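# Two robots swap tube racks through a service window

## Task

r1 begins in the laboratory and r2 in the reception; the connecting door is locked, but a service window is open. Get the green rack onto the reception table, standing upright with every one of its tubes still inside, and get the grey rack onto the lab bench. Neither rack nor any tube may touch the floor, or the task fails. At the end both robots must have released everything and backed away; a rack that stays put only because a gripper or robot holds it does not count. Neither robot may tip over or finish leaning, or the task fails.

## Robot and tools

Robots: r1 and r2 are identical Hello Robot Stretch 4 units, about 1.6 m tall. Each has an omni-wheel base (rim within 0.23 m of the base origin), a lift on a mast, one arm that telescopes forward, a three-joint wrist and a two-finger gripper. Cameras per robot: r1_head_camera, r1_head_left_camera, r1_head_right_camera, r1_wrist_camera, and the same four with the r2_ prefix.

Frames: each robot reports in its own base frame: origin on the floor below the base centre, x forward, y left, z up. hand_pose is a point between the open fingertips, in that frame; its printed value may be slightly wrong. Odometry is the base frame at scene start; heading is positive leftward, -3.142 to 3.142. Neither robot knows where the other is except through images, lidar_m and wrist_depth_mm.

execute_actions: argument "actions" is a list holding one action (or empty, which only returns state and pictures). The action is an object keyed "r1" and/or "r2"; each robot gets its own entry. Inside a robot entry: "base" with exactly one command, "joints", optional "pace" and "contact_limits", or "end_of_arm" on its own. Everything in one action starts at once and may finish at different times; an action runs at most 15 s.
- base is a relative offset from where the base last measured itself: {"translate_m": d} straight, forward positive, -2 to 2 m; {"strafe_m": d} sideways, left positive, -2 to 2 m; {"rotate_rad": d} in place, counter-clockwise positive, -3.2 to 3.2.
- joints are absolute targets by name: lift_m 0 to 1.2; arm_m 0 to 0.55 (extension); wrist_yaw_rad -1.134 to 4.276 (0 forward, left positive, 3.14 stowed, above 3.4 the arm may obstruct); wrist_pitch_rad -1.117 to 4.259 (0 level, 1.57 pointing down); wrist_roll_rad -1.117 to 4.259 (0 fingers level, positive clockwise viewed from behind); gripper_m -0.038 to 0.141 (fingertip gap in metres; negative means fingers pressing together). Done tolerances: ±0.004 for lift, arm and gripper, ±0.02 yaw and roll, ±0.05 pitch. Targets outside range are clipped and reported; other bad values or unknown keys reject the whole call.
- pace: "slow", "default", "fast", "max"; base up to 0.1/0.3/0.4/0.6 m/s and 1/2/3/4 rad/s, further capped when lift_m is above 0.2.
- contact_limits: {"arm_m": x}, 0 to 0.75, default 0.5; how hard the arm may push before a contact_stop.
- {"end_of_arm": "enable_torque"} re-arms wrist or gripper motors that shut off.
- cameras: list of camera names, or "all"/null for every one, [] for none.
A joint or robot omitted from an action may keep driving toward its previous target without the status showing it. If a result reports a stop, the rest of the calls in that reply are skipped.

wait {"seconds": 0 to 10}: commands nothing, returns state and images. zoom_image {"camera", "region": [x0,y0,x1,y1]} in pixels, top-left origin, at most 504x504, on the latest full image. finished_scene {"scene": n} ends the scene irreversibly.

Result lines: base_status and joint_status give how each motion ended: "done" (for the base, wheels turned the full amount even if slipping), "off_target" (resting short and maybe still pushing), "contact_stop_at_<key>" (blocked; that part goes slack, a loaded lift can sink, a base can drift), "limit_stop_at_<name>" (built-in limit), "time_out", "torque_fault" (a wrist or gripper motor maxed out and went limp until enable_torque). "limit_stop_at_tilt" means leaning beyond 6 degrees; lift, arm and wheels go slack. "limit_stop_at_own_body" flags a self-collision, likely with the gripper tilted up (pitch below -0.2) and rolled (roll below -0.4 or above 4); moving away still works. on_its_own lists what was not commanded; "held at" there is the held target, not the actual position. turned_by_wheels vs turned_by_imu differing by over ~0.1 rad suggests a collision or slip. base_tilt in degrees (forward, right positive) has a fixed bias up to ~1.5. motor_effort is percent of max, positive toward higher joint values, bracket = peak; wheel efforts positive means turning right. A firm grip shows as a clear gripper_m effort change; a load in a level gripper pulls wrist_pitch_rad effort away from 0. lidar_m: 12 distances in metres, sector 1 straight ahead, counting counter-clockwise in 30-degree steps (4 left, 7 behind, 10 right); "-" means nothing or closer than 0.25 m; it sees the other robot but misses glass, thin legs and much behind. wrist_depth_mm: 7x7 grid from top left, 100 to 2000 mm.

Gripping: command a gap smaller than the object; squeezing harder pulls it toward the wrist. Neither reading nor "done" confirms a hold. Stuck fingertips on a surface: raise the lift. To unfold at the start, send lift_m 0.4 with wrist_yaw_rad 0 together.

Avoid: racks or tubes on the floor; robots pressing each other (any further base motion after touching is a hard press and can end the run); more than 1 kg carried with arm_m above 0.2 while driving or turning, especially fast; strong steady pushes with a high gripper; driving both robots under one shared load, since travel can differ by about 3 cm per metre. Loose objects may get nudged occasionally. Fewer seconds of robot motion is better.

Each tool is called after ">>>" by a JSON object that holds its "op" and its "data".

## Session

>>> {"op": "execute_actions", "data": {"actions": []}}

Scene clock: 0.00 s.
r1.base_odometry: x=+0.000 y=+0.000 heading=+0.000 (m, m, rad; r1's odometry frame)
r1.turned_by_wheels: +0.000 (rad since the last result)
r1.turned_by_imu: +0.000 (rad since the last result)
r1.base_tilt: forward=+0.4 right=-0.3 (deg)
r1.lidar_m: 1.13 1.05 2.92 1.02 0.95 0.97 1.05 1.15 1.10 1.23 1.78 3.27
r1.base_status: not commanded
r1.joint_positions: lift_m=+0.139 arm_m=-0.002 wrist_yaw_rad=+3.052 wrist_pitch_rad=-0.005 wrist_roll_rad=+0.016 gripper_m=+0.057
r1.joint_status: not commanded
r1.motor_effort: lift_m=+20 arm_m=+0 wrist_yaw_rad=+0 wrist_pitch_rad=-5 wrist_roll_rad=-1 gripper_m=+1 wheel_0=+0 wheel_1=-1 wheel_2=+1 (%)
r1.hand_pose: x=-0.1106 y=+0.1129 z=+0.3186 quat_wxyz=(+0.045, +0.003, +0.008, +0.999) (m; r1's base frame)
r1.wrist_depth_mm: - 141 1397 1229 1060 931 854 / - 129 1336 1229 1078 931 878 / 103 140 223 1255 1078 931 878 / 131 144 1397 1255 1098 946 891 / 1182 1430 1499 1255 1078 960 891 / 1078 1098 200 1025 917 946 878 / 788 759 768 111 759 723 759
r2.base_odometry: x=+0.000 y=+0.000 heading=+0.000 (m, m, rad; r2's odometry frame)
r2.turned_by_wheels: +0.000 (rad since the last result)
r2.turned_by_imu: +0.000 (rad since the last result)
r2.base_tilt: forward=+0.5 right=-0.1 (deg)
r2.lidar_m: 2.35 0.91 0.94 1.62 2.45 1.36 1.11 1.12 1.32 1.20 1.11 1.13
r2.base_status: not commanded
r2.joint_positions: lift_m=+0.173 arm_m=+0.001 wrist_yaw_rad=+3.220 wrist_pitch_rad=-0.003 wrist_roll_rad=+0.006 gripper_m=+0.057
r2.joint_status: not commanded
r2.motor_effort: lift_m=+20 arm_m=-1 wrist_yaw_rad=-3 wrist_pitch_rad=-7 wrist_roll_rad=-1 gripper_m=-3 wheel_0=+0 wheel_1=+1 wheel_2=+0 (%)
r2.hand_pose: x=-0.1229 y=+0.0645 z=+0.3522 quat_wxyz=(-0.039, +0.001, +0.003, +0.999) (m; r2's base frame)
r2.wrist_depth_mm: - - 137 1308 1366 1464 1499 / - - 133 1308 1336 1397 1499 / - - 123 189 1336 1397 1464 / - 108 133 256 1336 1397 1464 / 180 232 1229 1255 1308 1366 1464 / 188 1182 1205 1255 211 1366 1430 / 188 878 842 1042 904 904 976
pictures: r1_head_camera, r1_head_left_camera, r1_head_right_camera, r1_wrist_camera, r2_head_camera, r2_head_left_camera, r2_head_right_camera, r2_wrist_camera
Images, in order (width x height): r1_head_camera 420x560, r1_head_left_camera 420x672, r1_head_right_camera 420x672, r1_wrist_camera 616x392, r2_head_camera 420x560, r2_head_left_camera 420x672, r2_head_right_camera 420x672, r2_wrist_camera 616x392.

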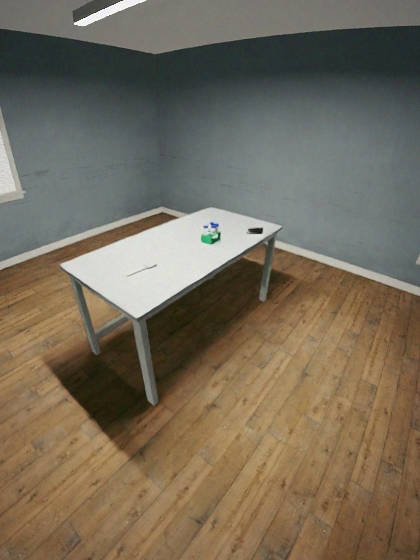

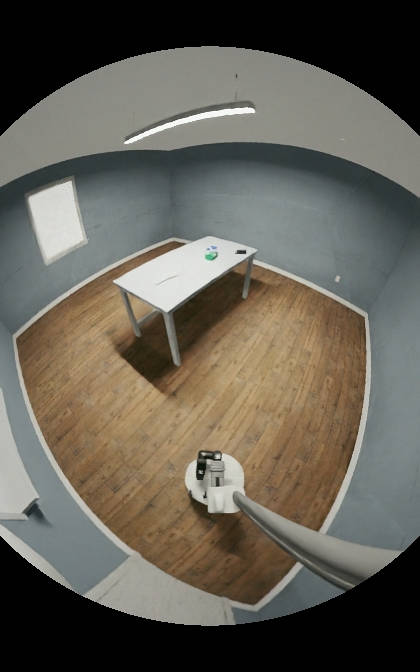

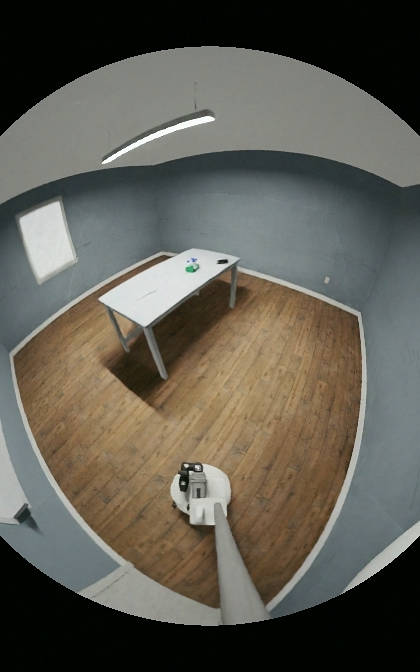

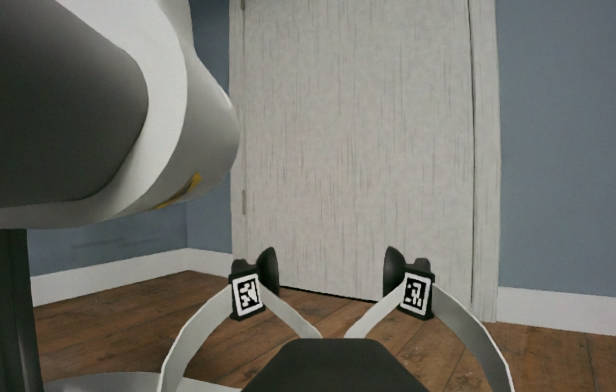

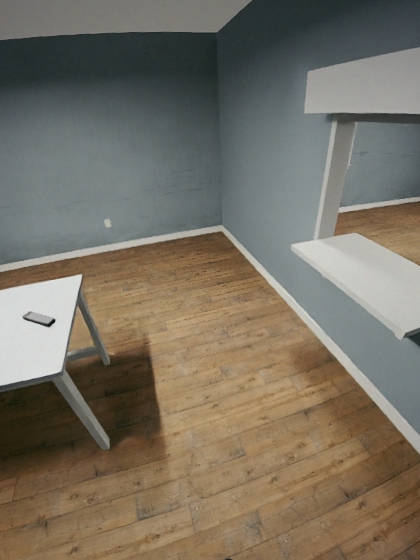

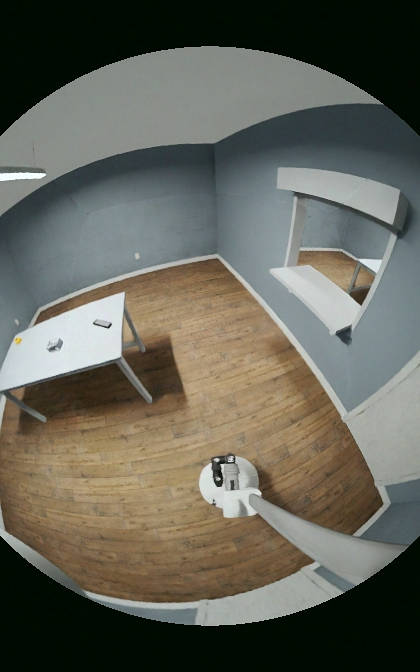

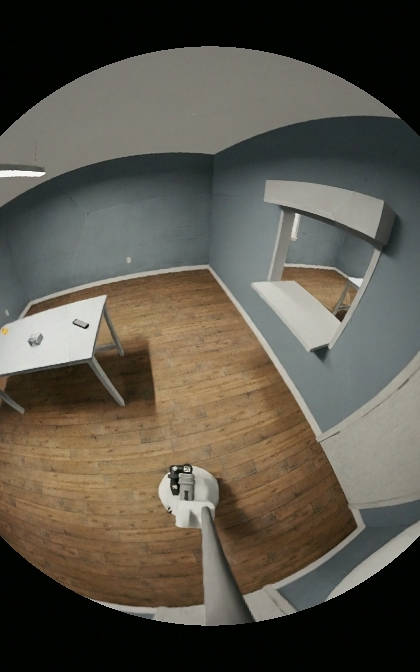

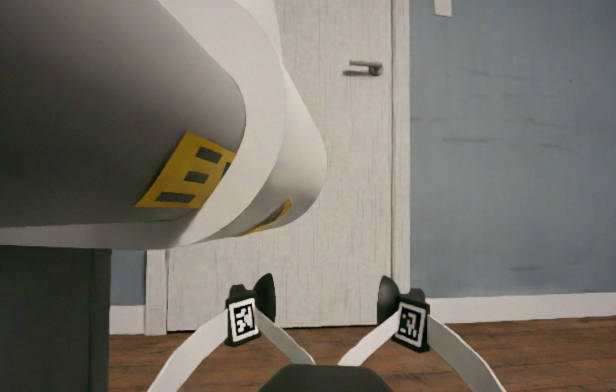

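>>> {"op": "zoom_image", "data": {"camera": "r1_head_camera", "region": [170, 200, 290, 270]}}

>>> {"op": "zoom_image", "data": {"camera": "r2_head_left_camera", "region": [0, 280, 160, 430]}}

Region (170, 200, 290, 270) of r1_head_camera's 420x560 image, scaled by 4.200, with more detail than that image has; it fills the top 294 rows of this view, and the rest is white.

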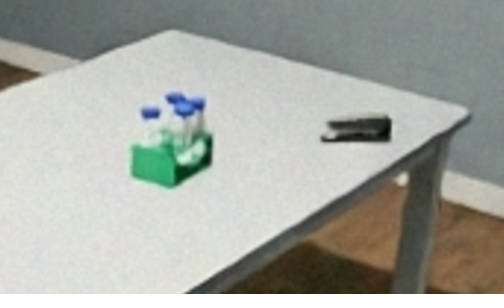

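Region (0, 280, 160, 430) of r2_head_left_camera's 420x672 image, scaled by 3.150, with more detail than that image has; it fills the top 472 rows of this view, and the rest is white.

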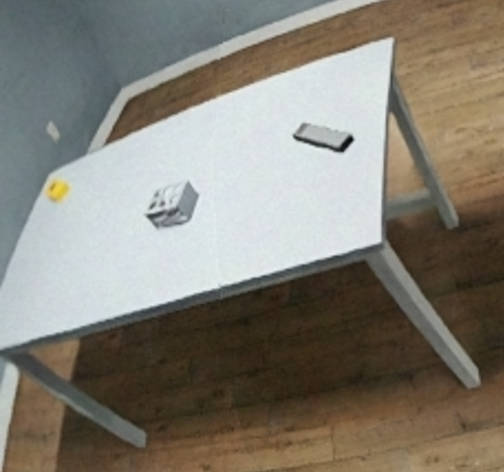

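>>> {"op": "execute_actions", "data": {"actions": [{"r1":{"base":{"rotate_rad":0.95},"pace":"fast"},"r2":{"base":{"rotate_rad":0.29},"pace":"fast"}}], "cameras": []}}

>>> {"op": "execute_actions", "data": {"actions": [{"r1":{"base":{"strafe_m":-1.48},"joints":{"lift_m":0.68,"wrist_yaw_rad":0,"gripper_m":0.141},"pace":"max"},"r2":{"base":{"strafe_m":1.08},"joints":{"lift_m":0.68,"wrist_yaw_rad":0,"gripper_m":0.141},"pace":"max"}}], "cameras": ["r1_head_camera","r1_wrist_camera","r2_head_camera","r2_wrist_camera"]}}

Scene clock: 2.43 s.
r1.base_odometry: x=+0.000 y=+0.000 heading=+0.950 (m, m, rad; r1's odometry frame)
r1.turned_by_wheels: +0.950 (rad since the last result)
r1.turned_by_imu: +0.974 (rad since the last result)
r1.base_tilt: forward=+0.4 right=-0.2 (deg)
r1.lidar_m: 3.56 1.08 0.95 0.95 1.03 1.16 1.12 1.18 1.65 3.28 1.21 1.06
r1.base_status: done
r1.joint_positions: lift_m=+0.139 arm_m=-0.002 wrist_yaw_rad=+3.052 wrist_pitch_rad=-0.005 wrist_roll_rad=+0.016 gripper_m=+0.057
r1.joint_status: not commanded
r1.motor_effort: lift_m=+20(20) arm_m=-1(1) wrist_yaw_rad=+0(0) wrist_pitch_rad=-3(5) wrist_roll_rad=+0(1) gripper_m=-3(1) wheel_0=-2(9) wheel_1=-1(11) wheel_2=+0(11) (%)
r1.hand_pose: x=-0.1106 y=+0.1129 z=+0.3186 quat_wxyz=(+0.045, +0.003, +0.008, +0.999) (m; r1's base frame)
r1.wrist_depth_mm: - 141 1255 1255 1255 1281 1255 / - 129 1255 1255 1281 1308 1281 / 103 140 223 1281 1308 1308 1281 / 131 144 1255 1308 1281 1308 1308 / 1255 1281 1281 1281 1308 1308 1308 / 1078 1118 200 1042 931 1042 1025 / 788 759 768 111 750 723 750
r2.base_odometry: x=+0.000 y=+0.000 heading=+0.290 (m, m, rad; r2's odometry frame)
r2.turned_by_wheels: +0.290 (rad since the last result)
r2.turned_by_imu: +0.289 (rad since the last result)
r2.base_tilt: forward=+0.5 right=+0.1 (deg)
r2.lidar_m: 1.56 0.92 1.21 3.08 1.65 1.17 1.12 1.20 1.22 1.17 1.13 1.42
r2.base_status: done
r2.joint_positions: lift_m=+0.173 arm_m=+0.001 wrist_yaw_rad=+3.220 wrist_pitch_rad=-0.003 wrist_roll_rad=+0.006 gripper_m=+0.057
r2.joint_status: not commanded
r2.motor_effort: lift_m=+20(20) arm_m=-1(0) wrist_yaw_rad=-4(3) wrist_pitch_rad=-7(8) wrist_roll_rad=-1(3) gripper_m=-4(5) wheel_0=-1(8) wheel_1=+0(10) wheel_2=+0(9) (%)
r2.hand_pose: x=-0.1229 y=+0.0645 z=+0.3522 quat_wxyz=(-0.039, +0.001, +0.003, +0.999) (m; r2's base frame)
r2.wrist_depth_mm: - - 137 1255 1255 1182 1205 / - - 133 1281 1255 1205 1160 / - - 122 188 1229 1182 1182 / - 108 133 257 1229 1205 1160 / 180 231 1336 1255 1205 1160 1160 / 189 1336 1205 1229 211 1160 1138 / 188 878 842 1042 917 904 976
pictures: none
No camera images: the call's "cameras" was empty. Leave "cameras" out to get every camera's image.

Scene clock: 6.23 s.
r1.base_odometry: x=+1.204 y=-0.861 heading=+0.950 (m, m, rad; r1's odometry frame)
r1.turned_by_wheels: +0.000 (rad since the last result)
r1.turned_by_imu: +0.005 (rad since the last result)
r1.base_tilt: forward=+0.4 right=-0.2 (deg)
r1.lidar_m: 0.82 0.87 1.26 2.42 1.62 1.18 1.13 1.18 1.63 1.79 1.88 0.87
r1.base_status: done
r1.joint_positions: lift_m=+0.680 arm_m=-0.002 wrist_yaw_rad=+0.000 wrist_pitch_rad=-0.005 wrist_roll_rad=+0.016 gripper_m=+0.141
r1.joint_status: all done
r1.motor_effort: lift_m=+20(26) arm_m=-1(0) wrist_yaw_rad=-1(6) wrist_pitch_rad=-5(5) wrist_roll_rad=+0(1) gripper_m=+0(7) wheel_0=-2(19) wheel_1=+2(18) wheel_2=+0(1) (%)
r1.hand_pose: x=+0.4573 y=-0.0874 z=+0.8597 quat_wxyz=(+1.000, +0.008, -0.003, +0.000) (m; r1's base frame)
r1.wrist_depth_mm: - - - - - - - / - - - - - - - / - - - - - - - / - - - - - - - / 778 788 788 788 768 676 715 / - 699 676 676 668 654 - / 1921 1863 1983 111 1863 1756 1863
r2.base_odometry: x=-0.309 y=+1.035 heading=+0.290 (m, m, rad; r2's odometry frame)
r2.turned_by_wheels: +0.000 (rad since the last result)
r2.turned_by_imu: -0.002 (rad since the last result)
r2.base_tilt: forward=+0.5 right=+0.0 (deg)
r2.lidar_m: 0.81 0.84 2.07 1.97 1.66 1.21 1.14 1.21 1.59 2.15 2.15 0.84
r2.base_status: done
r2.joint_positions: lift_m=+0.680 arm_m=+0.001 wrist_yaw_rad=+0.000 wrist_pitch_rad=-0.003 wrist_roll_rad=+0.006 gripper_m=+0.141
r2.joint_status: all done
r2.motor_effort: lift_m=+23(27) arm_m=-1(0) wrist_yaw_rad=-4(7) wrist_pitch_rad=-8(7) wrist_roll_rad=+0(2) gripper_m=+1(5) wheel_0=+3(14) wheel_1=-3(17) wheel_2=+0(0) (%)
r2.hand_pose: x=+0.4600 y=-0.0874 z=+0.8588 quat_wxyz=(+1.000, +0.003, -0.001, +0.000) (m; r2's base frame)
r2.wrist_depth_mm: - - - - - - - / - - - - - - - / - - - - - - - / - - - - - - - / 1138 1205 1229 1281 1308 - - / 661 615 217 627 627 202 615 / - 1983 - 399 - 1921 -
pictures: r1_head_camera, r1_wrist_camera, r2_head_camera, r2_wrist_camera
camera_calibration (this result's frames):
r1_wrist_camera: T_world_to_cam=[[0.052445, -0.998336, -0.023986, -0.0753141], [-0.049608, 0.0213848, -0.99854, 0.9304], [0.997391, 0.0535583, -0.0484039, -0.179231], [0, 0, 0, 1]] pos_world=[0.228868, -0.0854859, 0.918559]
r2_wrist_camera: T_world_to_cam=[[0.0380819, -0.999261, 0.0051707, -0.0994196], [0.0328958, -0.00391802, -0.999451, 0.904989], [0.998733, 0.0382311, 0.0327223, -0.263019], [0, 0, 0, 1]] pos_world=[0.236702, -0.0857448, 0.913613]
Images, in order (width x height): r1_head_camera 420x560, r1_wrist_camera 616x392, r2_head_camera 420x560, r2_wrist_camera 616x392.

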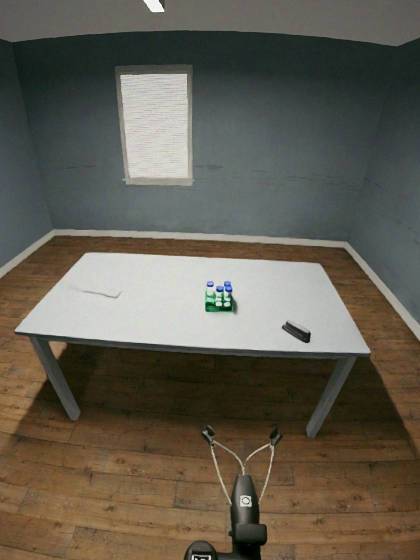

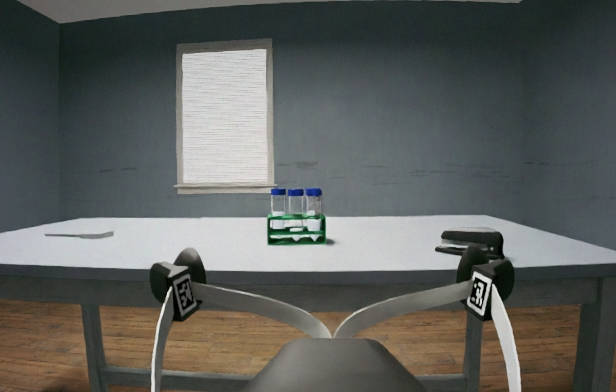

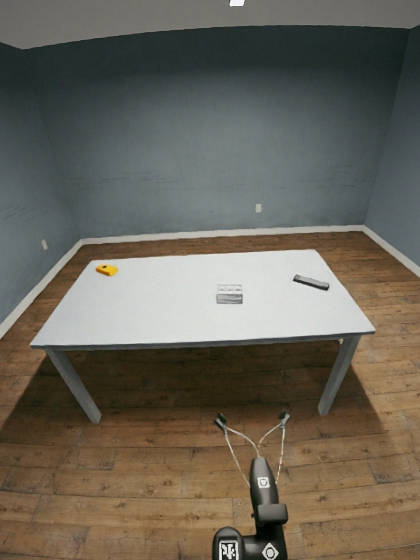

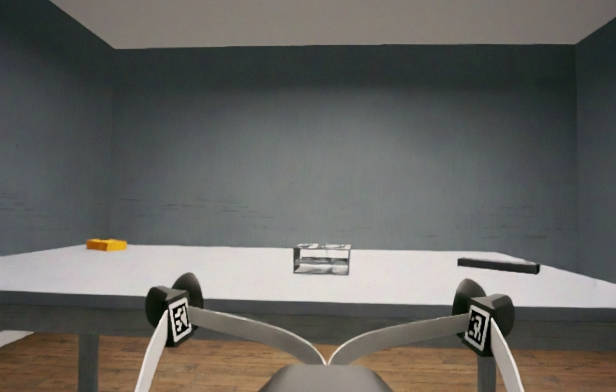

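>>> {"op": "execute_actions", "data": {"actions": [{"r1":{"base":{"strafe_m":0.068},"joints":{"arm_m":0.15,"lift_m":0.72,"wrist_pitch_rad":0.2,"wrist_roll_rad":0},"pace":"fast"},"r2":{"base":{"strafe_m":0.05},"joints":{"arm_m":0.15,"lift_m":0.72,"wrist_pitch_rad":0.2,"wrist_yaw_rad":-0.06},"pace":"fast"}}], "cameras": []}}

>>> {"op": "execute_actions", "data": {"actions": [{"r1":{"base":{"translate_m":0.3},"pace":"fast"},"r2":{"base":{"translate_m":0.3},"pace":"fast"}}], "cameras": ["r1_head_camera","r1_wrist_camera","r2_head_camera","r2_wrist_camera"]}}

Scene clock: 8.20 s.
r1.base_odometry: x=+1.149 y=-0.822 heading=+0.950 (m, m, rad; r1's odometry frame)
r1.turned_by_wheels: +0.000 (rad since the last result)
r1.turned_by_imu: +0.000 (rad since the last result)
r1.base_tilt: forward=+0.4 right=-0.3 (deg)
r1.lidar_m: 0.83 0.86 2.29 2.39 1.64 1.20 1.13 1.19 1.64 1.86 1.95 0.87
r1.base_status: done
r1.joint_positions: lift_m=+0.720 arm_m=+0.149 wrist_yaw_rad=+0.000 wrist_pitch_rad=+0.202 wrist_roll_rad=+0.000 gripper_m=+0.141
r1.joint_status: all done
r1.motor_effort: lift_m=+22(26) arm_m=+5(5) wrist_yaw_rad=-1(1) wrist_pitch_rad=-4(8) wrist_roll_rad=-2(2) gripper_m=-4(1) wheel_0=-1(12) wheel_1=+1(14) wheel_2=+0(2) (%)
r1.hand_pose: x=+0.6028 y=-0.0873 z=+0.8402 quat_wxyz=(+0.995, +0.000, +0.101, +0.000) (m; r1's base frame)
r1.wrist_depth_mm: - - - - - - - / - - - - - - - / - - - 1205 - - - / 707 699 699 691 683 676 544 / 559 525 500 525 517 480 504 / 1756 1366 1336 1756 1308 1281 1708 / 1397 1366 1430 111 1366 1336 1366
r2.base_odometry: x=-0.323 y=+1.083 heading=+0.290 (m, m, rad; r2's odometry frame)
r2.turned_by_wheels: +0.000 (rad since the last result)
r2.turned_by_imu: +0.000 (rad since the last result)
r2.base_tilt: forward=+0.5 right=+0.2 (deg)
r2.lidar_m: 0.81 0.86 2.02 1.93 1.67 1.20 1.14 1.20 1.60 2.20 2.21 0.86
r2.base_status: done
r2.joint_positions: lift_m=+0.720 arm_m=+0.149 wrist_yaw_rad=-0.060 wrist_pitch_rad=+0.202 wrist_roll_rad=+0.006 gripper_m=+0.141
r2.joint_status: all done
r2.motor_effort: lift_m=+24(26) arm_m=+5(6) wrist_yaw_rad=-3(2) wrist_pitch_rad=-6(5) wrist_roll_rad=+0(1) gripper_m=-1(1) wheel_0=+2(10) wheel_1=+1(12) wheel_2=+0(0) (%)
r2.hand_pose: x=+0.5969 y=-0.1041 z=+0.8400 quat_wxyz=(+0.994, +0.006, +0.101, -0.030) (m; r2's base frame)
r2.wrist_depth_mm: - - - - - - - / - - - - - - - / - - - - - - - / 1025 1025 1008 878 1025 1025 - / 535 539 544 544 544 549 544 / 525 517 217 521 521 202 525 / 1397 1281 1366 707 1308 1281 1499
pictures: none
No camera images: the call's "cameras" was empty. Leave "cameras" out to get every camera's image.

Scene clock: 10.30 s.
r1.base_odometry: x=+1.323 y=-0.578 heading=+0.950 (m, m, rad; r1's odometry frame)
r1.turned_by_wheels: +0.001 (rad since the last result)
r1.turned_by_imu: +0.001 (rad since the last result)
r1.base_tilt: forward=+0.4 right=-0.3 (deg)
r1.lidar_m: 0.52 0.56 0.81 2.23 2.09 1.51 1.43 1.48 1.95 1.87 0.79 0.56
r1.base_status: done
r1.joint_positions: lift_m=+0.720 arm_m=+0.149 wrist_yaw_rad=+0.000 wrist_pitch_rad=+0.202 wrist_roll_rad=+0.000 gripper_m=+0.141
r1.joint_status: not commanded
r1.motor_effort: lift_m=+22(22) arm_m=+4(5) wrist_yaw_rad=+0(1) wrist_pitch_rad=-3(4) wrist_roll_rad=-1(2) gripper_m=-1(1) wheel_0=+2(10) wheel_1=+2(9) wheel_2=+3(13) (%)
r1.hand_pose: x=+0.6028 y=-0.0874 z=+0.8402 quat_wxyz=(+0.995, +0.000, +0.101, +0.000) (m; r1's base frame)
r1.wrist_depth_mm: - - - - - - - / - - - - - - - / - - - - - - - / 707 699 699 480 615 683 676 / 445 449 452 410 418 439 433 / 325 314 298 330 298 290 319 / 264 257 272 111 258 255 -
r2.base_odometry: x=-0.036 y=+1.169 heading=+0.290 (m, m, rad; r2's odometry frame)
r2.turned_by_wheels: +0.000 (rad since the last result)
r2.turned_by_imu: +0.001 (rad since the last result)
r2.base_tilt: forward=+0.7 right=-0.1 (deg)
r2.lidar_m: 0.51 0.55 0.73 1.93 2.03 1.52 1.45 1.51 2.06 2.12 0.74 0.56
r2.base_status: done
r2.joint_positions: lift_m=+0.720 arm_m=+0.149 wrist_yaw_rad=-0.060 wrist_pitch_rad=+0.202 wrist_roll_rad=+0.006 gripper_m=+0.141
r2.joint_status: not commanded
r2.motor_effort: lift_m=+24(24) arm_m=+5(5) wrist_yaw_rad=-1(2) wrist_pitch_rad=-6(6) wrist_roll_rad=+0(1) gripper_m=+1(0) wheel_0=+1(7) wheel_1=+0(8) wheel_2=+2(11) (%)
r2.hand_pose: x=+0.5969 y=-0.1042 z=+0.8400 quat_wxyz=(+0.994, +0.006, +0.101, -0.030) (m; r2's base frame)
r2.wrist_depth_mm: - - - - - - - / - - - - - - - / - - - - - - - / - - - - - - - / 539 539 544 445 500 544 539 / 364 345 218 368 370 202 368 / 274 264 278 215 266 265 278
pictures: r1_head_camera, r1_wrist_camera, r2_head_camera, r2_wrist_camera
camera_calibration (this result's frames):
r1_wrist_camera: T_world_to_cam=[[0.0495566, -0.998582, -0.0194292, -0.0854818], [-0.254181, 0.00620316, -0.967137, 1.01374], [0.965886, 0.0528665, -0.253514, -0.133996], [0, 0, 0, 1]] pos_world=[0.391335, -0.0845651, 0.944795]
r2_wrist_camera: T_world_to_cam=[[-0.0217441, -0.99976, -0.00264578, -0.0791176], [-0.171003, 0.00632659, -0.98525, 0.99253], [0.98503, -0.020971, -0.1711, -0.225282], [0, 0, 0, 1]] pos_world=[0.389915, -0.0901023, 0.939135]
Images, in order (width x height): r1_head_camera 420x560, r1_wrist_camera 616x392, r2_head_camera 420x560, r2_wrist_camera 616x392.

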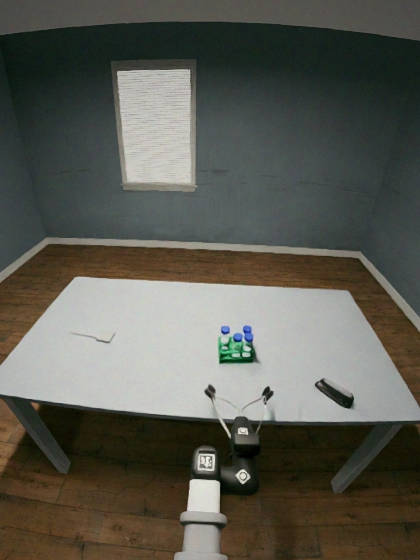

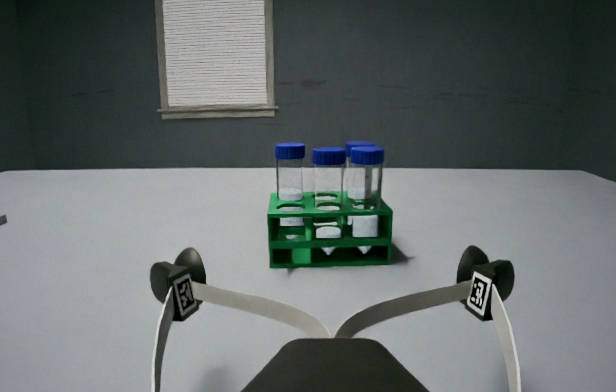

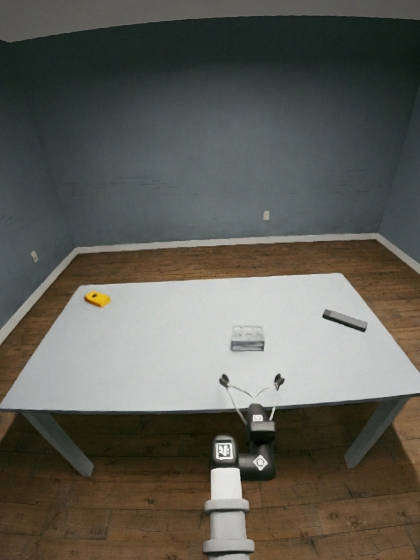

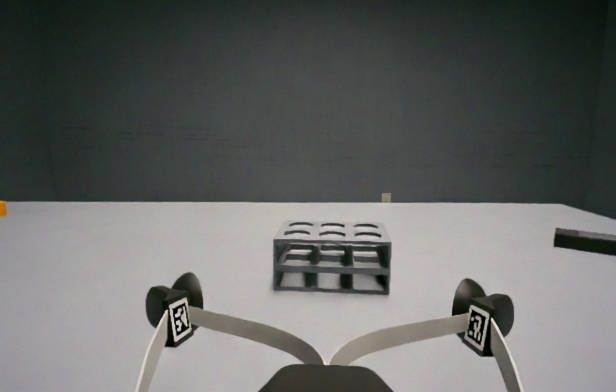

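>>> {"op": "execute_actions", "data": {"actions": [{"r1":{"joints":{"arm_m":0.28,"lift_m":0.68}},"r2":{"joints":{"arm_m":0.28,"lift_m":0.678}}}], "cameras": ["r1_head_camera","r1_wrist_camera","r2_head_camera","r2_wrist_camera"]}}

Scene clock: 12.03 s.
r1.base_odometry: x=+1.323 y=-0.578 heading=+0.950 (m, m, rad; r1's odometry frame)
r1.turned_by_wheels: +0.000 (rad since the last result)
r1.turned_by_imu: +0.000 (rad since the last result)
r1.base_tilt: forward=+0.4 right=-0.2 (deg)
r1.lidar_m: 0.53 0.57 0.79 2.23 2.04 1.52 1.43 1.51 1.93 1.87 0.77 0.58
r1.base_status: not commanded
r1.joint_positions: lift_m=+0.680 arm_m=+0.279 wrist_yaw_rad=+0.000 wrist_pitch_rad=+0.202 wrist_roll_rad=+0.000 gripper_m=+0.141
r1.joint_status: all done
r1.motor_effort: lift_m=+18(18) arm_m=+5(5) wrist_yaw_rad=+0(0) wrist_pitch_rad=-4(6) wrist_roll_rad=-2(2) gripper_m=+1(1) wheel_0=+2(2) wheel_1=+2(2) wheel_2=+3(3) (%)
r1.hand_pose: x=+0.7327 y=-0.0874 z=+0.8005 quat_wxyz=(+0.995, +0.000, +0.101, +0.000) (m; r1's base frame)
r1.wrist_depth_mm: - - - - - - - / - - - - - - - / - - - 768 778 - - / 549 539 488 309 304 525 517 / 343 347 319 294 277 340 334 / 251 242 231 257 231 225 246 / 204 199 211 111 200 198 -
r2.base_odometry: x=-0.036 y=+1.169 heading=+0.290 (m, m, rad; r2's odometry frame)
r2.turned_by_wheels: +0.000 (rad since the last result)
r2.turned_by_imu: +0.000 (rad since the last result)
r2.base_tilt: forward=+0.4 right=+0.0 (deg)
r2.lidar_m: 0.51 0.55 0.74 1.93 2.05 1.52 1.45 1.51 2.07 2.11 0.76 0.55
r2.base_status: not commanded
r2.joint_positions: lift_m=+0.678 arm_m=+0.279 wrist_yaw_rad=-0.060 wrist_pitch_rad=+0.202 wrist_roll_rad=+0.006 gripper_m=+0.141
r2.joint_status: all done
r2.motor_effort: lift_m=+15(23) arm_m=+5(5) wrist_yaw_rad=-3(2) wrist_pitch_rad=-7(7) wrist_roll_rad=-1(1) gripper_m=+1(1) wheel_0=+1(1) wheel_1=+0(0) wheel_2=+2(2) (%)
r2.hand_pose: x=+0.7269 y=-0.1042 z=+0.7987 quat_wxyz=(+0.994, +0.006, +0.101, -0.030) (m; r2's base frame)
r2.wrist_depth_mm: - - - - - - - / - - - - - - - / - - - - - - - / 759 768 778 778 788 778 788 / 407 410 407 304 285 415 415 / 277 262 217 270 263 202 281 / 208 201 211 183 202 202 211
pictures: r1_head_camera, r1_wrist_camera, r2_head_camera, r2_wrist_camera
camera_calibration (this result's frames):
r1_wrist_camera: T_world_to_cam=[[0.0494672, -0.998587, -0.0194331, -0.0926483], [-0.254291, 0.00622368, -0.967108, 1.00842], [0.965862, 0.0527817, -0.253623, -0.269454], [0, 0, 0, 1]] pos_world=[0.521271, -0.0845712, 0.905113]
r2_wrist_camera: T_world_to_cam=[[-0.0216835, -0.999761, -0.00264931, -0.0764257], [-0.171091, 0.00632157, -0.985235, 0.974153], [0.985017, -0.0209101, -0.171188, -0.360238], [0, 0, 0, 1]] pos_world=[0.519853, -0.0900983, 0.897899]
Images, in order (width x height): r1_head_camera 420x560, r1_wrist_camera 616x392, r2_head_camera 420x560, r2_wrist_camera 616x392.

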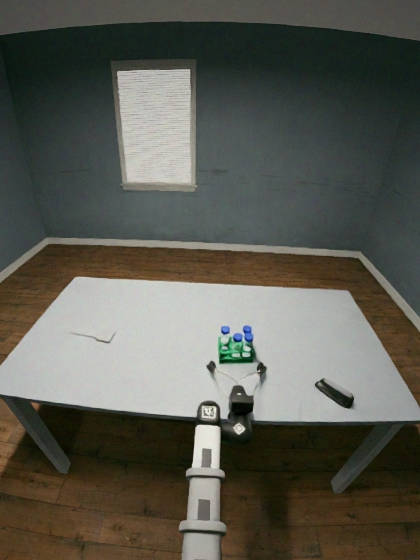

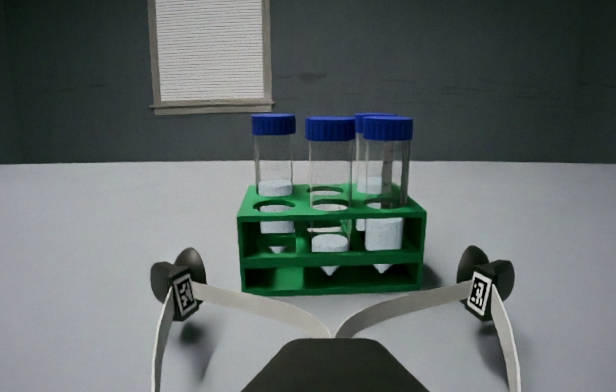

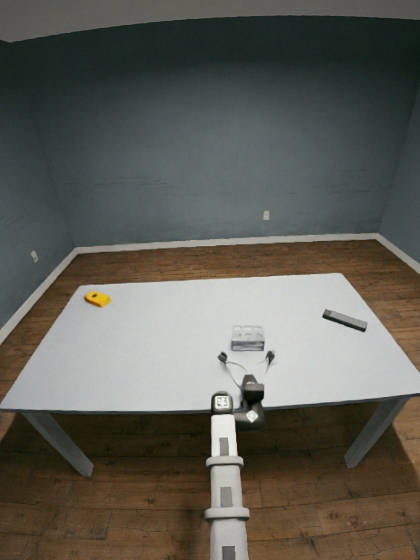

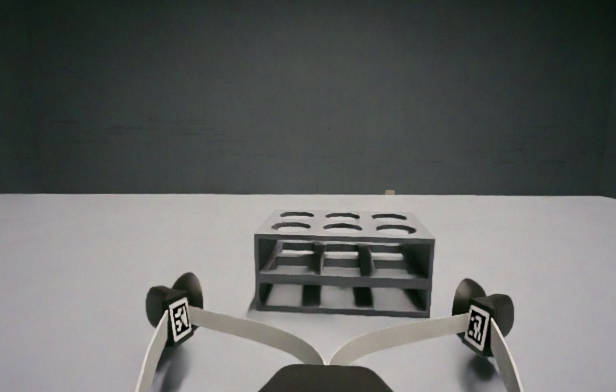

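>>> {"op": "execute_actions", "data": {"actions": [{"r1":{"joints":{"arm_m":0.345}},"r2":{"base":{"strafe_m":-0.014},"joints":{"arm_m":0.30}}}], "cameras": ["r1_head_camera","r1_wrist_camera","r2_wrist_camera"]}}

Scene clock: 13.33 s.
r1.base_odometry: x=+1.323 y=-0.578 heading=+0.950 (m, m, rad; r1's odometry frame)
r1.turned_by_wheels: +0.000 (rad since the last result)
r1.turned_by_imu: +0.000 (rad since the last result)
r1.base_tilt: forward=+0.5 right=-0.4 (deg)
r1.lidar_m: 0.52 0.58 0.78 2.24 2.05 1.50 1.42 1.51 1.93 1.87 0.78 0.55
r1.base_status: not commanded
r1.joint_positions: lift_m=+0.680 arm_m=+0.344 wrist_yaw_rad=+0.000 wrist_pitch_rad=+0.202 wrist_roll_rad=+0.000 gripper_m=+0.141
r1.joint_status: all done
r1.motor_effort: lift_m=+18(18) arm_m=+5(5) wrist_yaw_rad=+0(1) wrist_pitch_rad=-4(4) wrist_roll_rad=-2(2) gripper_m=-1(1) wheel_0=+2(2) wheel_1=+2(2) wheel_2=+3(3) (%)
r1.hand_pose: x=+0.7977 y=-0.0874 z=+0.8005 quat_wxyz=(+0.995, +0.000, +0.101, +0.000) (m; r1's base frame)
r1.wrist_depth_mm: - - - - - - - / - - - - - - - / - - - - 197 - - / 549 544 535 535 436 521 517 / 345 347 229 234 216 336 334 / 251 242 202 215 213 207 246 / 204 199 206 111 200 197 -
r2.base_odometry: x=-0.032 y=+1.156 heading=+0.290 (m, m, rad; r2's odometry frame)
r2.turned_by_wheels: +0.000 (rad since the last result)
r2.turned_by_imu: +0.000 (rad since the last result)
r2.base_tilt: forward=+0.4 right=+0.0 (deg)
r2.lidar_m: 0.52 0.55 0.76 1.96 2.04 1.50 1.44 1.51 2.06 2.10 0.77 0.55
r2.base_status: done
r2.joint_positions: lift_m=+0.678 arm_m=+0.299 wrist_yaw_rad=-0.060 wrist_pitch_rad=+0.202 wrist_roll_rad=+0.006 gripper_m=+0.141
r2.joint_status: all done
r2.motor_effort: lift_m=+14(15) arm_m=+6(6) wrist_yaw_rad=-2(3) wrist_pitch_rad=-7(7) wrist_roll_rad=+0(1) gripper_m=-2(0) wheel_0=+1(9) wheel_1=-3(7) wheel_2=+0(1) (%)
r2.hand_pose: x=+0.7469 y=-0.1042 z=+0.7987 quat_wxyz=(+0.994, +0.006, +0.101, -0.030) (m; r2's base frame)
r2.wrist_depth_mm: - - - - - - - / - - - - - - - / - - - - - - - / 768 759 - - - - - / 407 410 345 287 279 413 413 / 276 263 217 248 249 202 279 / 209 201 211 183 202 202 211
pictures: r1_head_camera, r1_wrist_camera, r2_wrist_camera
camera_calibration (this result's frames):
r1_wrist_camera: T_world_to_cam=[[0.0494189, -0.998589, -0.0194328, -0.095839], [-0.254286, 0.0062359, -0.967109, 1.02495], [0.965866, 0.0527349, -0.253619, -0.332239], [0, 0, 0, 1]] pos_world=[0.586265, -0.0845747, 0.905114]
r2_wrist_camera: T_world_to_cam=[[-0.0217727, -0.999759, -0.00264917, -0.0759502], [-0.171091, 0.00633669, -0.985235, 0.977575], [0.985015, -0.020998, -0.171188, -0.379941], [0, 0, 0, 1]] pos_world=[0.539848, -0.0901045, 0.897899]
Images, in order (width x height): r1_head_camera 420x560, r1_wrist_camera 616x392, r2_wrist_camera 616x392.

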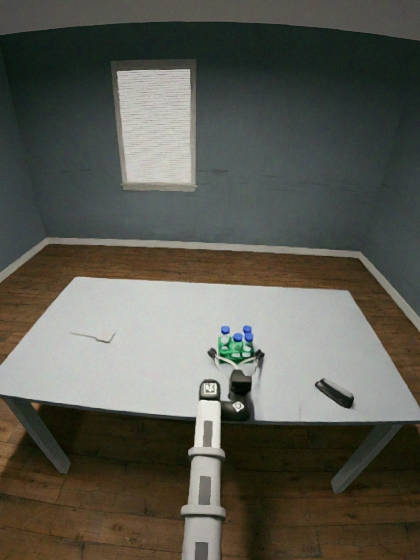

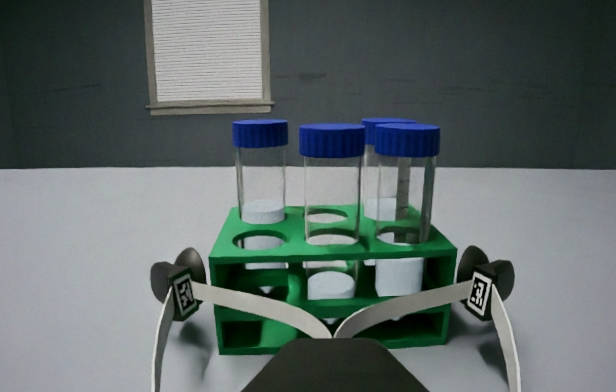

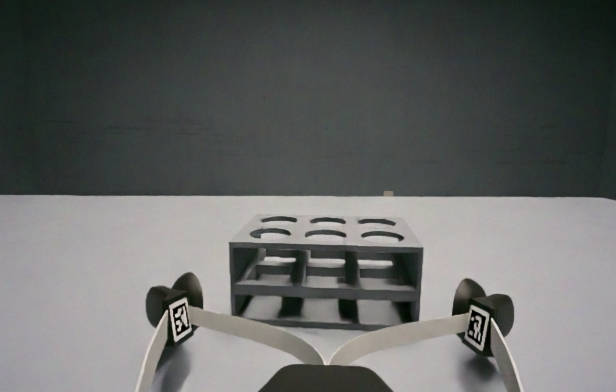

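>>> {"op": "execute_actions", "data": {"actions": [{"r1":{"joints":{"arm_m":0.36,"lift_m":0.671}},"r2":{"joints":{"arm_m":0.36,"lift_m":0.674}}}], "cameras": ["r1_wrist_camera","r2_wrist_camera","r1_head_camera","r2_head_camera"]}}

Scene clock: 14.57 s.
r1.base_odometry: x=+1.323 y=-0.578 heading=+0.950 (m, m, rad; r1's odometry frame)
r1.turned_by_wheels: +0.000 (rad since the last result)
r1.turned_by_imu: +0.000 (rad since the last result)
r1.base_tilt: forward=+0.4 right=-0.3 (deg)
r1.lidar_m: 0.54 0.56 0.77 2.24 2.05 1.50 1.44 1.49 1.92 1.87 0.78 0.56
r1.base_status: not commanded
r1.joint_positions: lift_m=+0.671 arm_m=+0.359 wrist_yaw_rad=+0.000 wrist_pitch_rad=+0.202 wrist_roll_rad=+0.000 gripper_m=+0.141
r1.joint_status: all done
r1.motor_effort: lift_m=+17(17) arm_m=+5(5) wrist_yaw_rad=+0(0) wrist_pitch_rad=-4(4) wrist_roll_rad=-2(2) gripper_m=+2(1) wheel_0=+2(2) wheel_1=+2(3) wheel_2=+3(3) (%)
r1.hand_pose: x=+0.8127 y=-0.0874 z=+0.7915 quat_wxyz=(+0.995, +0.000, +0.101, +0.000) (m; r1's base frame)
r1.wrist_depth_mm: - - - - - - - / - - - - - - - / - - - - 225 - - / 508 508 455 268 238 492 484 / 324 324 230 234 205 216 314 / 235 226 202 197 204 204 236 / 191 186 196 111 186 185 -
r2.base_odometry: x=-0.032 y=+1.156 heading=+0.290 (m, m, rad; r2's odometry frame)
r2.turned_by_wheels: +0.000 (rad since the last result)
r2.turned_by_imu: +0.000 (rad since the last result)
r2.base_tilt: forward=+0.7 right=+0.0 (deg)
r2.lidar_m: 0.52 0.53 0.75 1.96 2.06 1.52 1.43 1.49 2.04 2.10 0.73 0.54
r2.base_status: not commanded
r2.joint_positions: lift_m=+0.674 arm_m=+0.359 wrist_yaw_rad=-0.060 wrist_pitch_rad=+0.202 wrist_roll_rad=+0.006 gripper_m=+0.141
r2.joint_status: all done
r2.motor_effort: lift_m=+15(14) arm_m=+5(6) wrist_yaw_rad=-1(3) wrist_pitch_rad=-7(6) wrist_roll_rad=-1(1) gripper_m=+1(0) wheel_0=+2(2) wheel_1=-3(3) wheel_2=+0(0) (%)
r2.hand_pose: x=+0.8068 y=-0.1042 z=+0.7947 quat_wxyz=(+0.994, +0.006, +0.101, -0.030) (m; r2's base frame)
r2.wrist_depth_mm: - - - - - - - / - - - - - - - / - - - - - - - / - - - - - - - / 394 394 259 223 218 399 397 / 267 252 193 225 221 196 270 / 202 195 195 180 190 189 204
pictures: r1_head_camera, r1_wrist_camera, r2_head_camera, r2_wrist_camera
camera_calibration (this result's frames):
r1_wrist_camera: T_world_to_cam=[[0.0494264, -0.998589, -0.0194328, -0.0967586], [-0.254286, 0.00623397, -0.967109, 1.02008], [0.965865, 0.0527422, -0.253619, -0.349001], [0, 0, 0, 1]] pos_world=[0.601262, -0.0845741, 0.896133]
r2_wrist_camera: T_world_to_cam=[[-0.0217919, -0.999759, -0.00264925, -0.0746445], [-0.171091, 0.00634005, -0.985235, 0.983882], [0.985014, -0.0210169, -0.171188, -0.439719], [0, 0, 0, 1]] pos_world=[0.599836, -0.0901059, 0.893882]
Images, in order (width x height): r1_head_camera 420x560, r1_wrist_camera 616x392, r2_head_camera 420x560, r2_wrist_camera 616x392.

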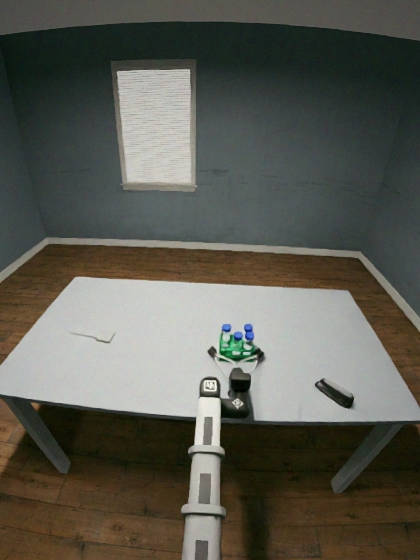

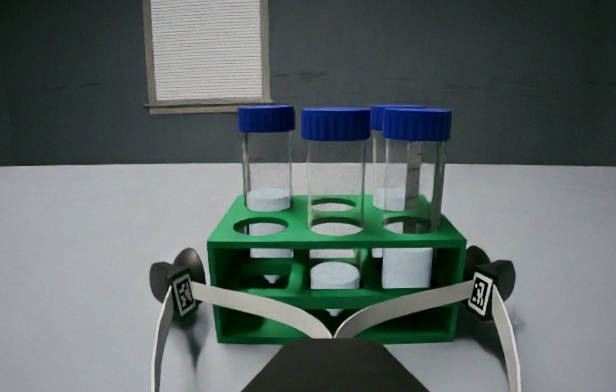

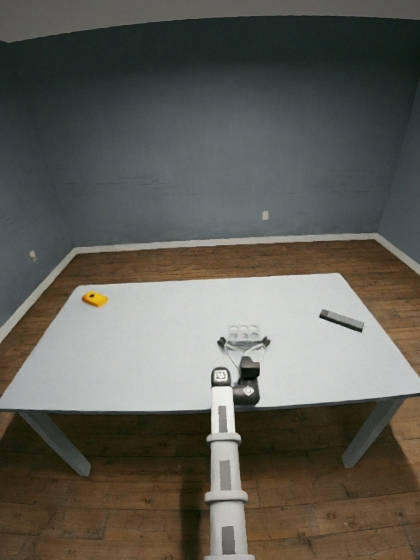

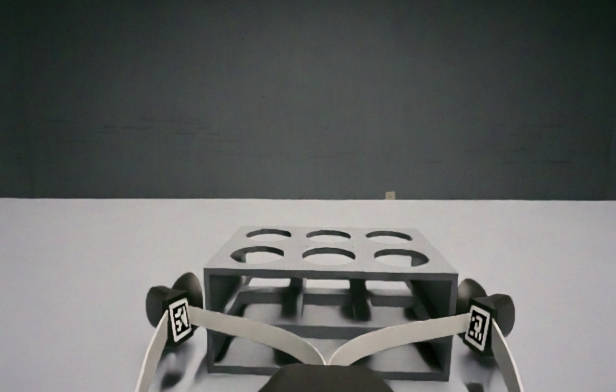

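>>> {"op": "execute_actions", "data": {"actions": [{"r1":{"joints":{"gripper_m":0.06}},"r2":{"joints":{"gripper_m":0.06}}}], "cameras": ["r1_wrist_camera","r2_wrist_camera","r1_head_camera","r2_head_camera"]}}

>>> {"op": "zoom_image", "data": {"camera": "r1_head_camera", "region": [190, 310, 290, 410]}}

Scene clock: 16.50 s.
r1.base_odometry: x=+1.323 y=-0.578 heading=+0.950 (m, m, rad; r1's odometry frame)
r1.turned_by_wheels: +0.000 (rad since the last result)
r1.turned_by_imu: +0.001 (rad since the last result)
r1.base_tilt: forward=+0.4 right=-0.2 (deg)
r1.lidar_m: 0.54 0.55 0.79 2.24 2.06 1.49 1.43 1.51 1.95 1.84 0.76 0.54
r1.base_status: not commanded
r1.joint_positions: lift_m=+0.671 arm_m=+0.359 wrist_yaw_rad=+0.000 wrist_pitch_rad=+0.205 wrist_roll_rad=+0.000 gripper_m=+0.060
r1.joint_status: all done
r1.motor_effort: lift_m=+18(18) arm_m=+5(5) wrist_yaw_rad=+1(0) wrist_pitch_rad=-12(11) wrist_roll_rad=-2(2) gripper_m=-21(26) wheel_0=+2(2) wheel_1=+3(2) wheel_2=+3(2) (%)
r1.hand_pose: x=+0.8126 y=-0.0874 z=+0.7906 quat_wxyz=(+0.995, +0.000, +0.102, +0.000) (m; r1's base frame)
r1.wrist_depth_mm: - - - - - - - / - - - - - - - / - - - 707 691 - - / 500 492 488 480 225 473 473 / 315 319 191 205 182 268 306 / 231 183 187 189 185 176 237 / 187 183 186 111 144 182 -
r2.base_odometry: x=-0.032 y=+1.156 heading=+0.290 (m, m, rad; r2's odometry frame)
r2.turned_by_wheels: +0.000 (rad since the last result)
r2.turned_by_imu: +0.001 (rad since the last result)
r2.base_tilt: forward=+0.7 right=+0.0 (deg)
r2.lidar_m: 0.51 0.54 0.74 1.95 2.04 1.52 1.44 1.51 2.03 2.13 0.76 0.55
r2.base_status: not commanded
r2.joint_positions: lift_m=+0.674 arm_m=+0.359 wrist_yaw_rad=-0.060 wrist_pitch_rad=+0.203 wrist_roll_rad=+0.006 gripper_m=+0.061
r2.joint_status: all done
r2.motor_effort: lift_m=+15(15) arm_m=+5(5) wrist_yaw_rad=-3(2) wrist_pitch_rad=-11(10) wrist_roll_rad=-1(1) gripper_m=-23(25) wheel_0=+2(1) wheel_1=-3(3) wheel_2=+0(0) (%)
r2.hand_pose: x=+0.8068 y=-0.1042 z=+0.7944 quat_wxyz=(+0.994, +0.006, +0.101, -0.030) (m; r2's base frame)
r2.wrist_depth_mm: - - - - - - - / - - - - - - - / - - - - - - - / - - - - - - - / 387 392 244 218 219 394 394 / 265 251 188 212 206 179 268 / 200 185 176 190 169 171 167
pictures: r1_head_camera, r1_wrist_camera, r2_head_camera, r2_wrist_camera
camera_calibration (this result's frames):
r1_wrist_camera: T_world_to_cam=[[0.049329, -0.998591, -0.0195745, -0.0965883], [-0.257069, 0.00624408, -0.966373, 1.02087], [0.965133, 0.0527022, -0.256399, -0.346277], [0, 0, 0, 1]] pos_world=[0.601403, -0.0845771, 0.895868]
r2_wrist_camera: T_world_to_cam=[[-0.0218204, -0.999758, -0.00269436, -0.0745909], [-0.17226, 0.00641436, -0.985031, 0.984328], [0.98481, -0.0210296, -0.172359, -0.438613], [0, 0, 0, 1]] pos_world=[0.599884, -0.0901106, 0.893793]
Images, in order (width x height): r1_head_camera 420x560, r1_wrist_camera 616x392, r2_head_camera 420x560, r2_wrist_camera 616x392.

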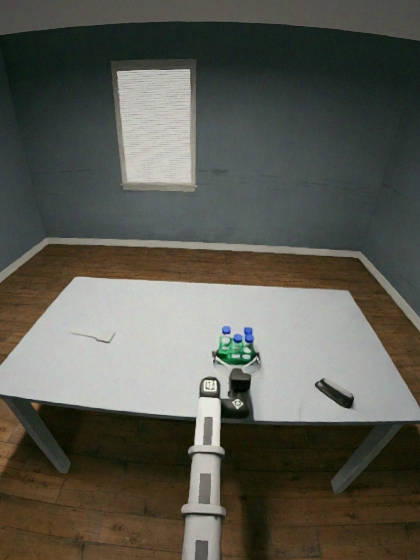

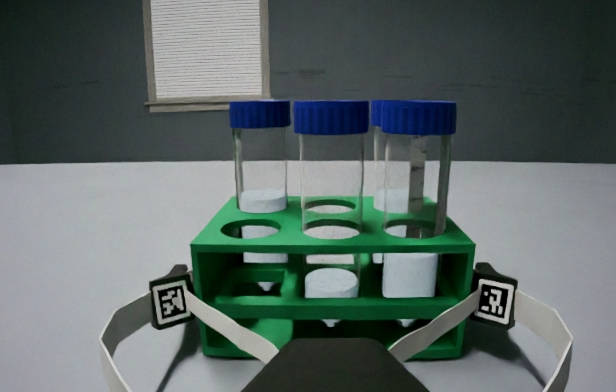

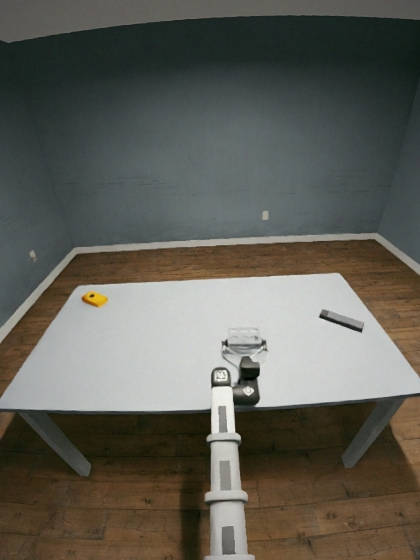

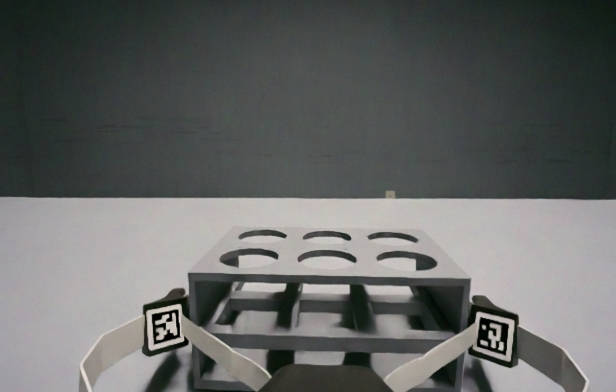

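Region (190, 310, 290, 410) of r1_head_camera's 420x560 image, scaled by 5.040, with more detail than that image has.

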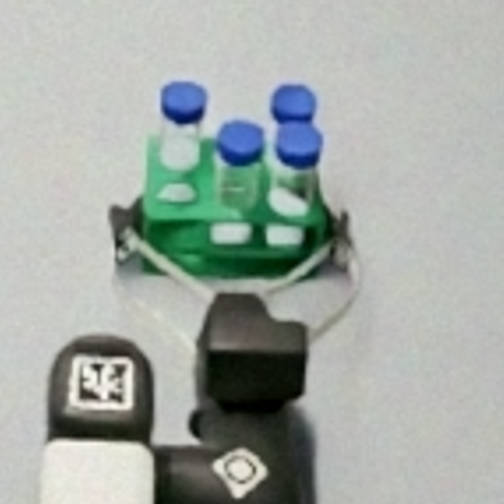

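Gripped, already carrying load. Lift and test.

>>> {"op": "execute_actions", "data": {"actions": [{"r1":{"joints":{"lift_m":0.74,"gripper_m":0.05}},"r2":{"joints":{"lift_m":0.74}}}], "cameras": ["r1_wrist_camera","r2_wrist_camera","r1_head_left_camera","r2_head_right_camera"]}}

Scene clock: 17.87 s.
r1.base_odometry: x=+1.323 y=-0.578 heading=+0.950 (m, m, rad; r1's odometry frame)
r1.turned_by_wheels: +0.000 (rad since the last result)
r1.turned_by_imu: +0.000 (rad since the last result)
r1.base_tilt: forward=+0.3 right=-0.3 (deg)
r1.lidar_m: 0.51 0.57 0.80 2.22 2.05 1.50 1.44 1.52 1.92 1.85 0.79 0.54
r1.base_status: not commanded
r1.joint_positions: lift_m=+0.740 arm_m=+0.359 wrist_yaw_rad=+0.000 wrist_pitch_rad=+0.205 wrist_roll_rad=+0.000 gripper_m=+0.051
r1.joint_status: all done
r1.motor_effort: lift_m=+23(25) arm_m=+5(5) wrist_yaw_rad=-1(1) wrist_pitch_rad=-13(14) wrist_roll_rad=-2(2) gripper_m=-21(21) wheel_0=+2(2) wheel_1=+2(2) wheel_2=+2(3) (%)
r1.hand_pose: x=+0.8125 y=-0.0874 z=+0.8591 quat_wxyz=(+0.995, +0.000, +0.103, +0.000) (m; r1's base frame)
r1.wrist_depth_mm: - - - - - - - / - - - - - - - / - - - - - - - / 759 - - 251 222 - - / 484 488 191 203 179 415 469 / 353 181 186 185 182 173 362 / 289 279 272 111 133 277 -
r2.base_odometry: x=-0.032 y=+1.156 heading=+0.290 (m, m, rad; r2's odometry frame)
r2.turned_by_wheels: +0.000 (rad since the last result)
r2.turned_by_imu: +0.000 (rad since the last result)
r2.base_tilt: forward=+0.4 right=+0.1 (deg)
r2.lidar_m: 0.50 0.54 0.74 1.94 2.04 1.50 1.45 1.52 2.07 2.12 0.73 0.54
r2.base_status: not commanded
r2.joint_positions: lift_m=+0.740 arm_m=+0.359 wrist_yaw_rad=-0.060 wrist_pitch_rad=+0.203 wrist_roll_rad=+0.006 gripper_m=+0.061
r2.joint_status: all done
r2.motor_effort: lift_m=+25(27) arm_m=+5(6) wrist_yaw_rad=-3(2) wrist_pitch_rad=-11(11) wrist_roll_rad=-1(0) gripper_m=-23(21) wheel_0=+1(2) wheel_1=-3(3) wheel_2=+0(0) (%)
r2.hand_pose: x=+0.8068 y=-0.1042 z=+0.8595 quat_wxyz=(+0.994, +0.006, +0.101, -0.030) (m; r2's base frame)
r2.wrist_depth_mm: - - - - - - - / - - - - - - - / - - - - - - - / - - - - - - - / 585 591 245 219 220 597 597 / 402 379 187 212 206 180 404 / 303 278 176 190 169 170 279
pictures: r1_head_left_camera, r1_wrist_camera, r2_head_right_camera, r2_wrist_camera
camera_calibration (this result's frames):
r1_wrist_camera: T_world_to_cam=[[0.0493229, -0.998591, -0.0195898, -0.0952289], [-0.257367, 0.00624418, -0.966293, 1.08723], [0.965054, 0.0527022, -0.256697, -0.328383], [0, 0, 0, 1]] pos_world=[0.601421, -0.0845771, 0.96442]
r2_wrist_camera: T_world_to_cam=[[-0.0218208, -0.999758, -0.00270257, -0.0744076], [-0.172471, 0.00642702, -0.984994, 1.04856], [0.984773, -0.0210273, -0.172569, -0.427178], [0, 0, 0, 1]] pos_world=[0.599895, -0.0901111, 0.958908]
Images, in order (width x height): r1_head_left_camera 420x672, r1_wrist_camera 616x392, r2_head_right_camera 420x672, r2_wrist_camera 616x392.

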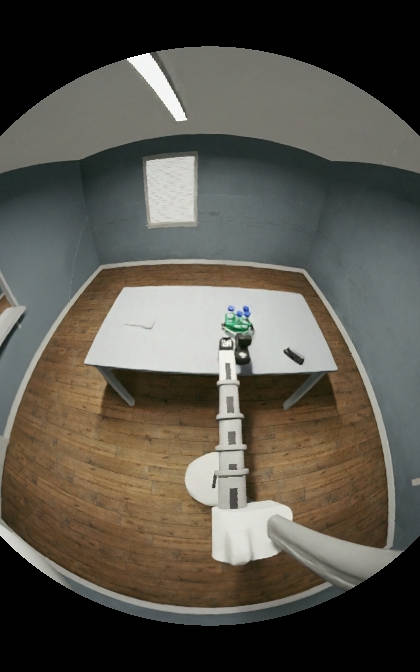

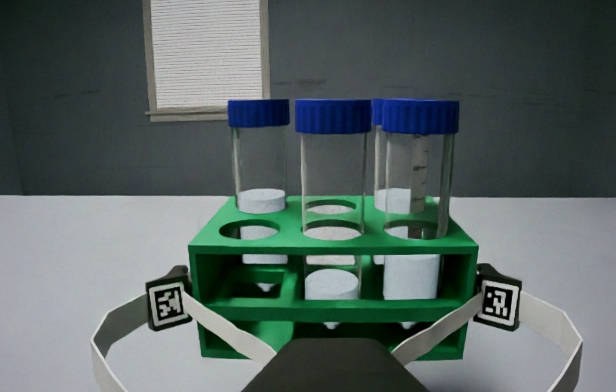

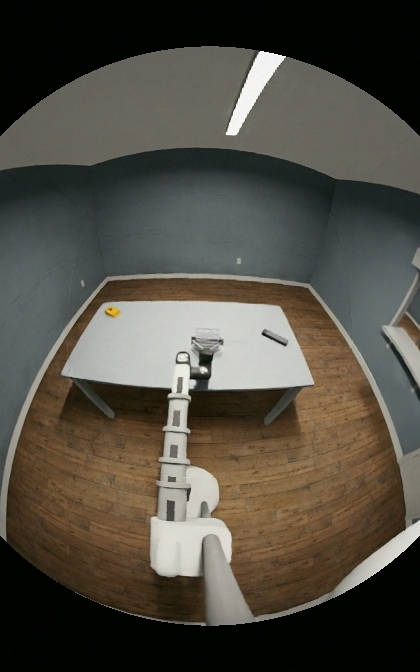

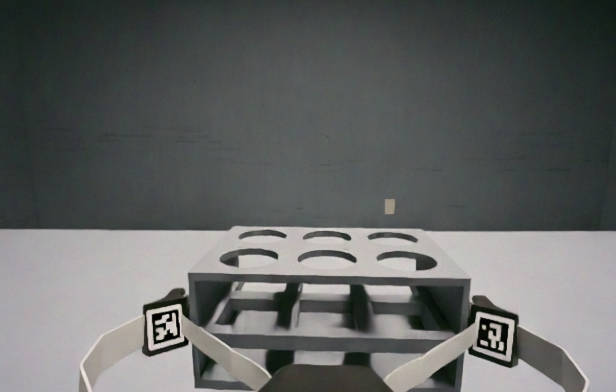

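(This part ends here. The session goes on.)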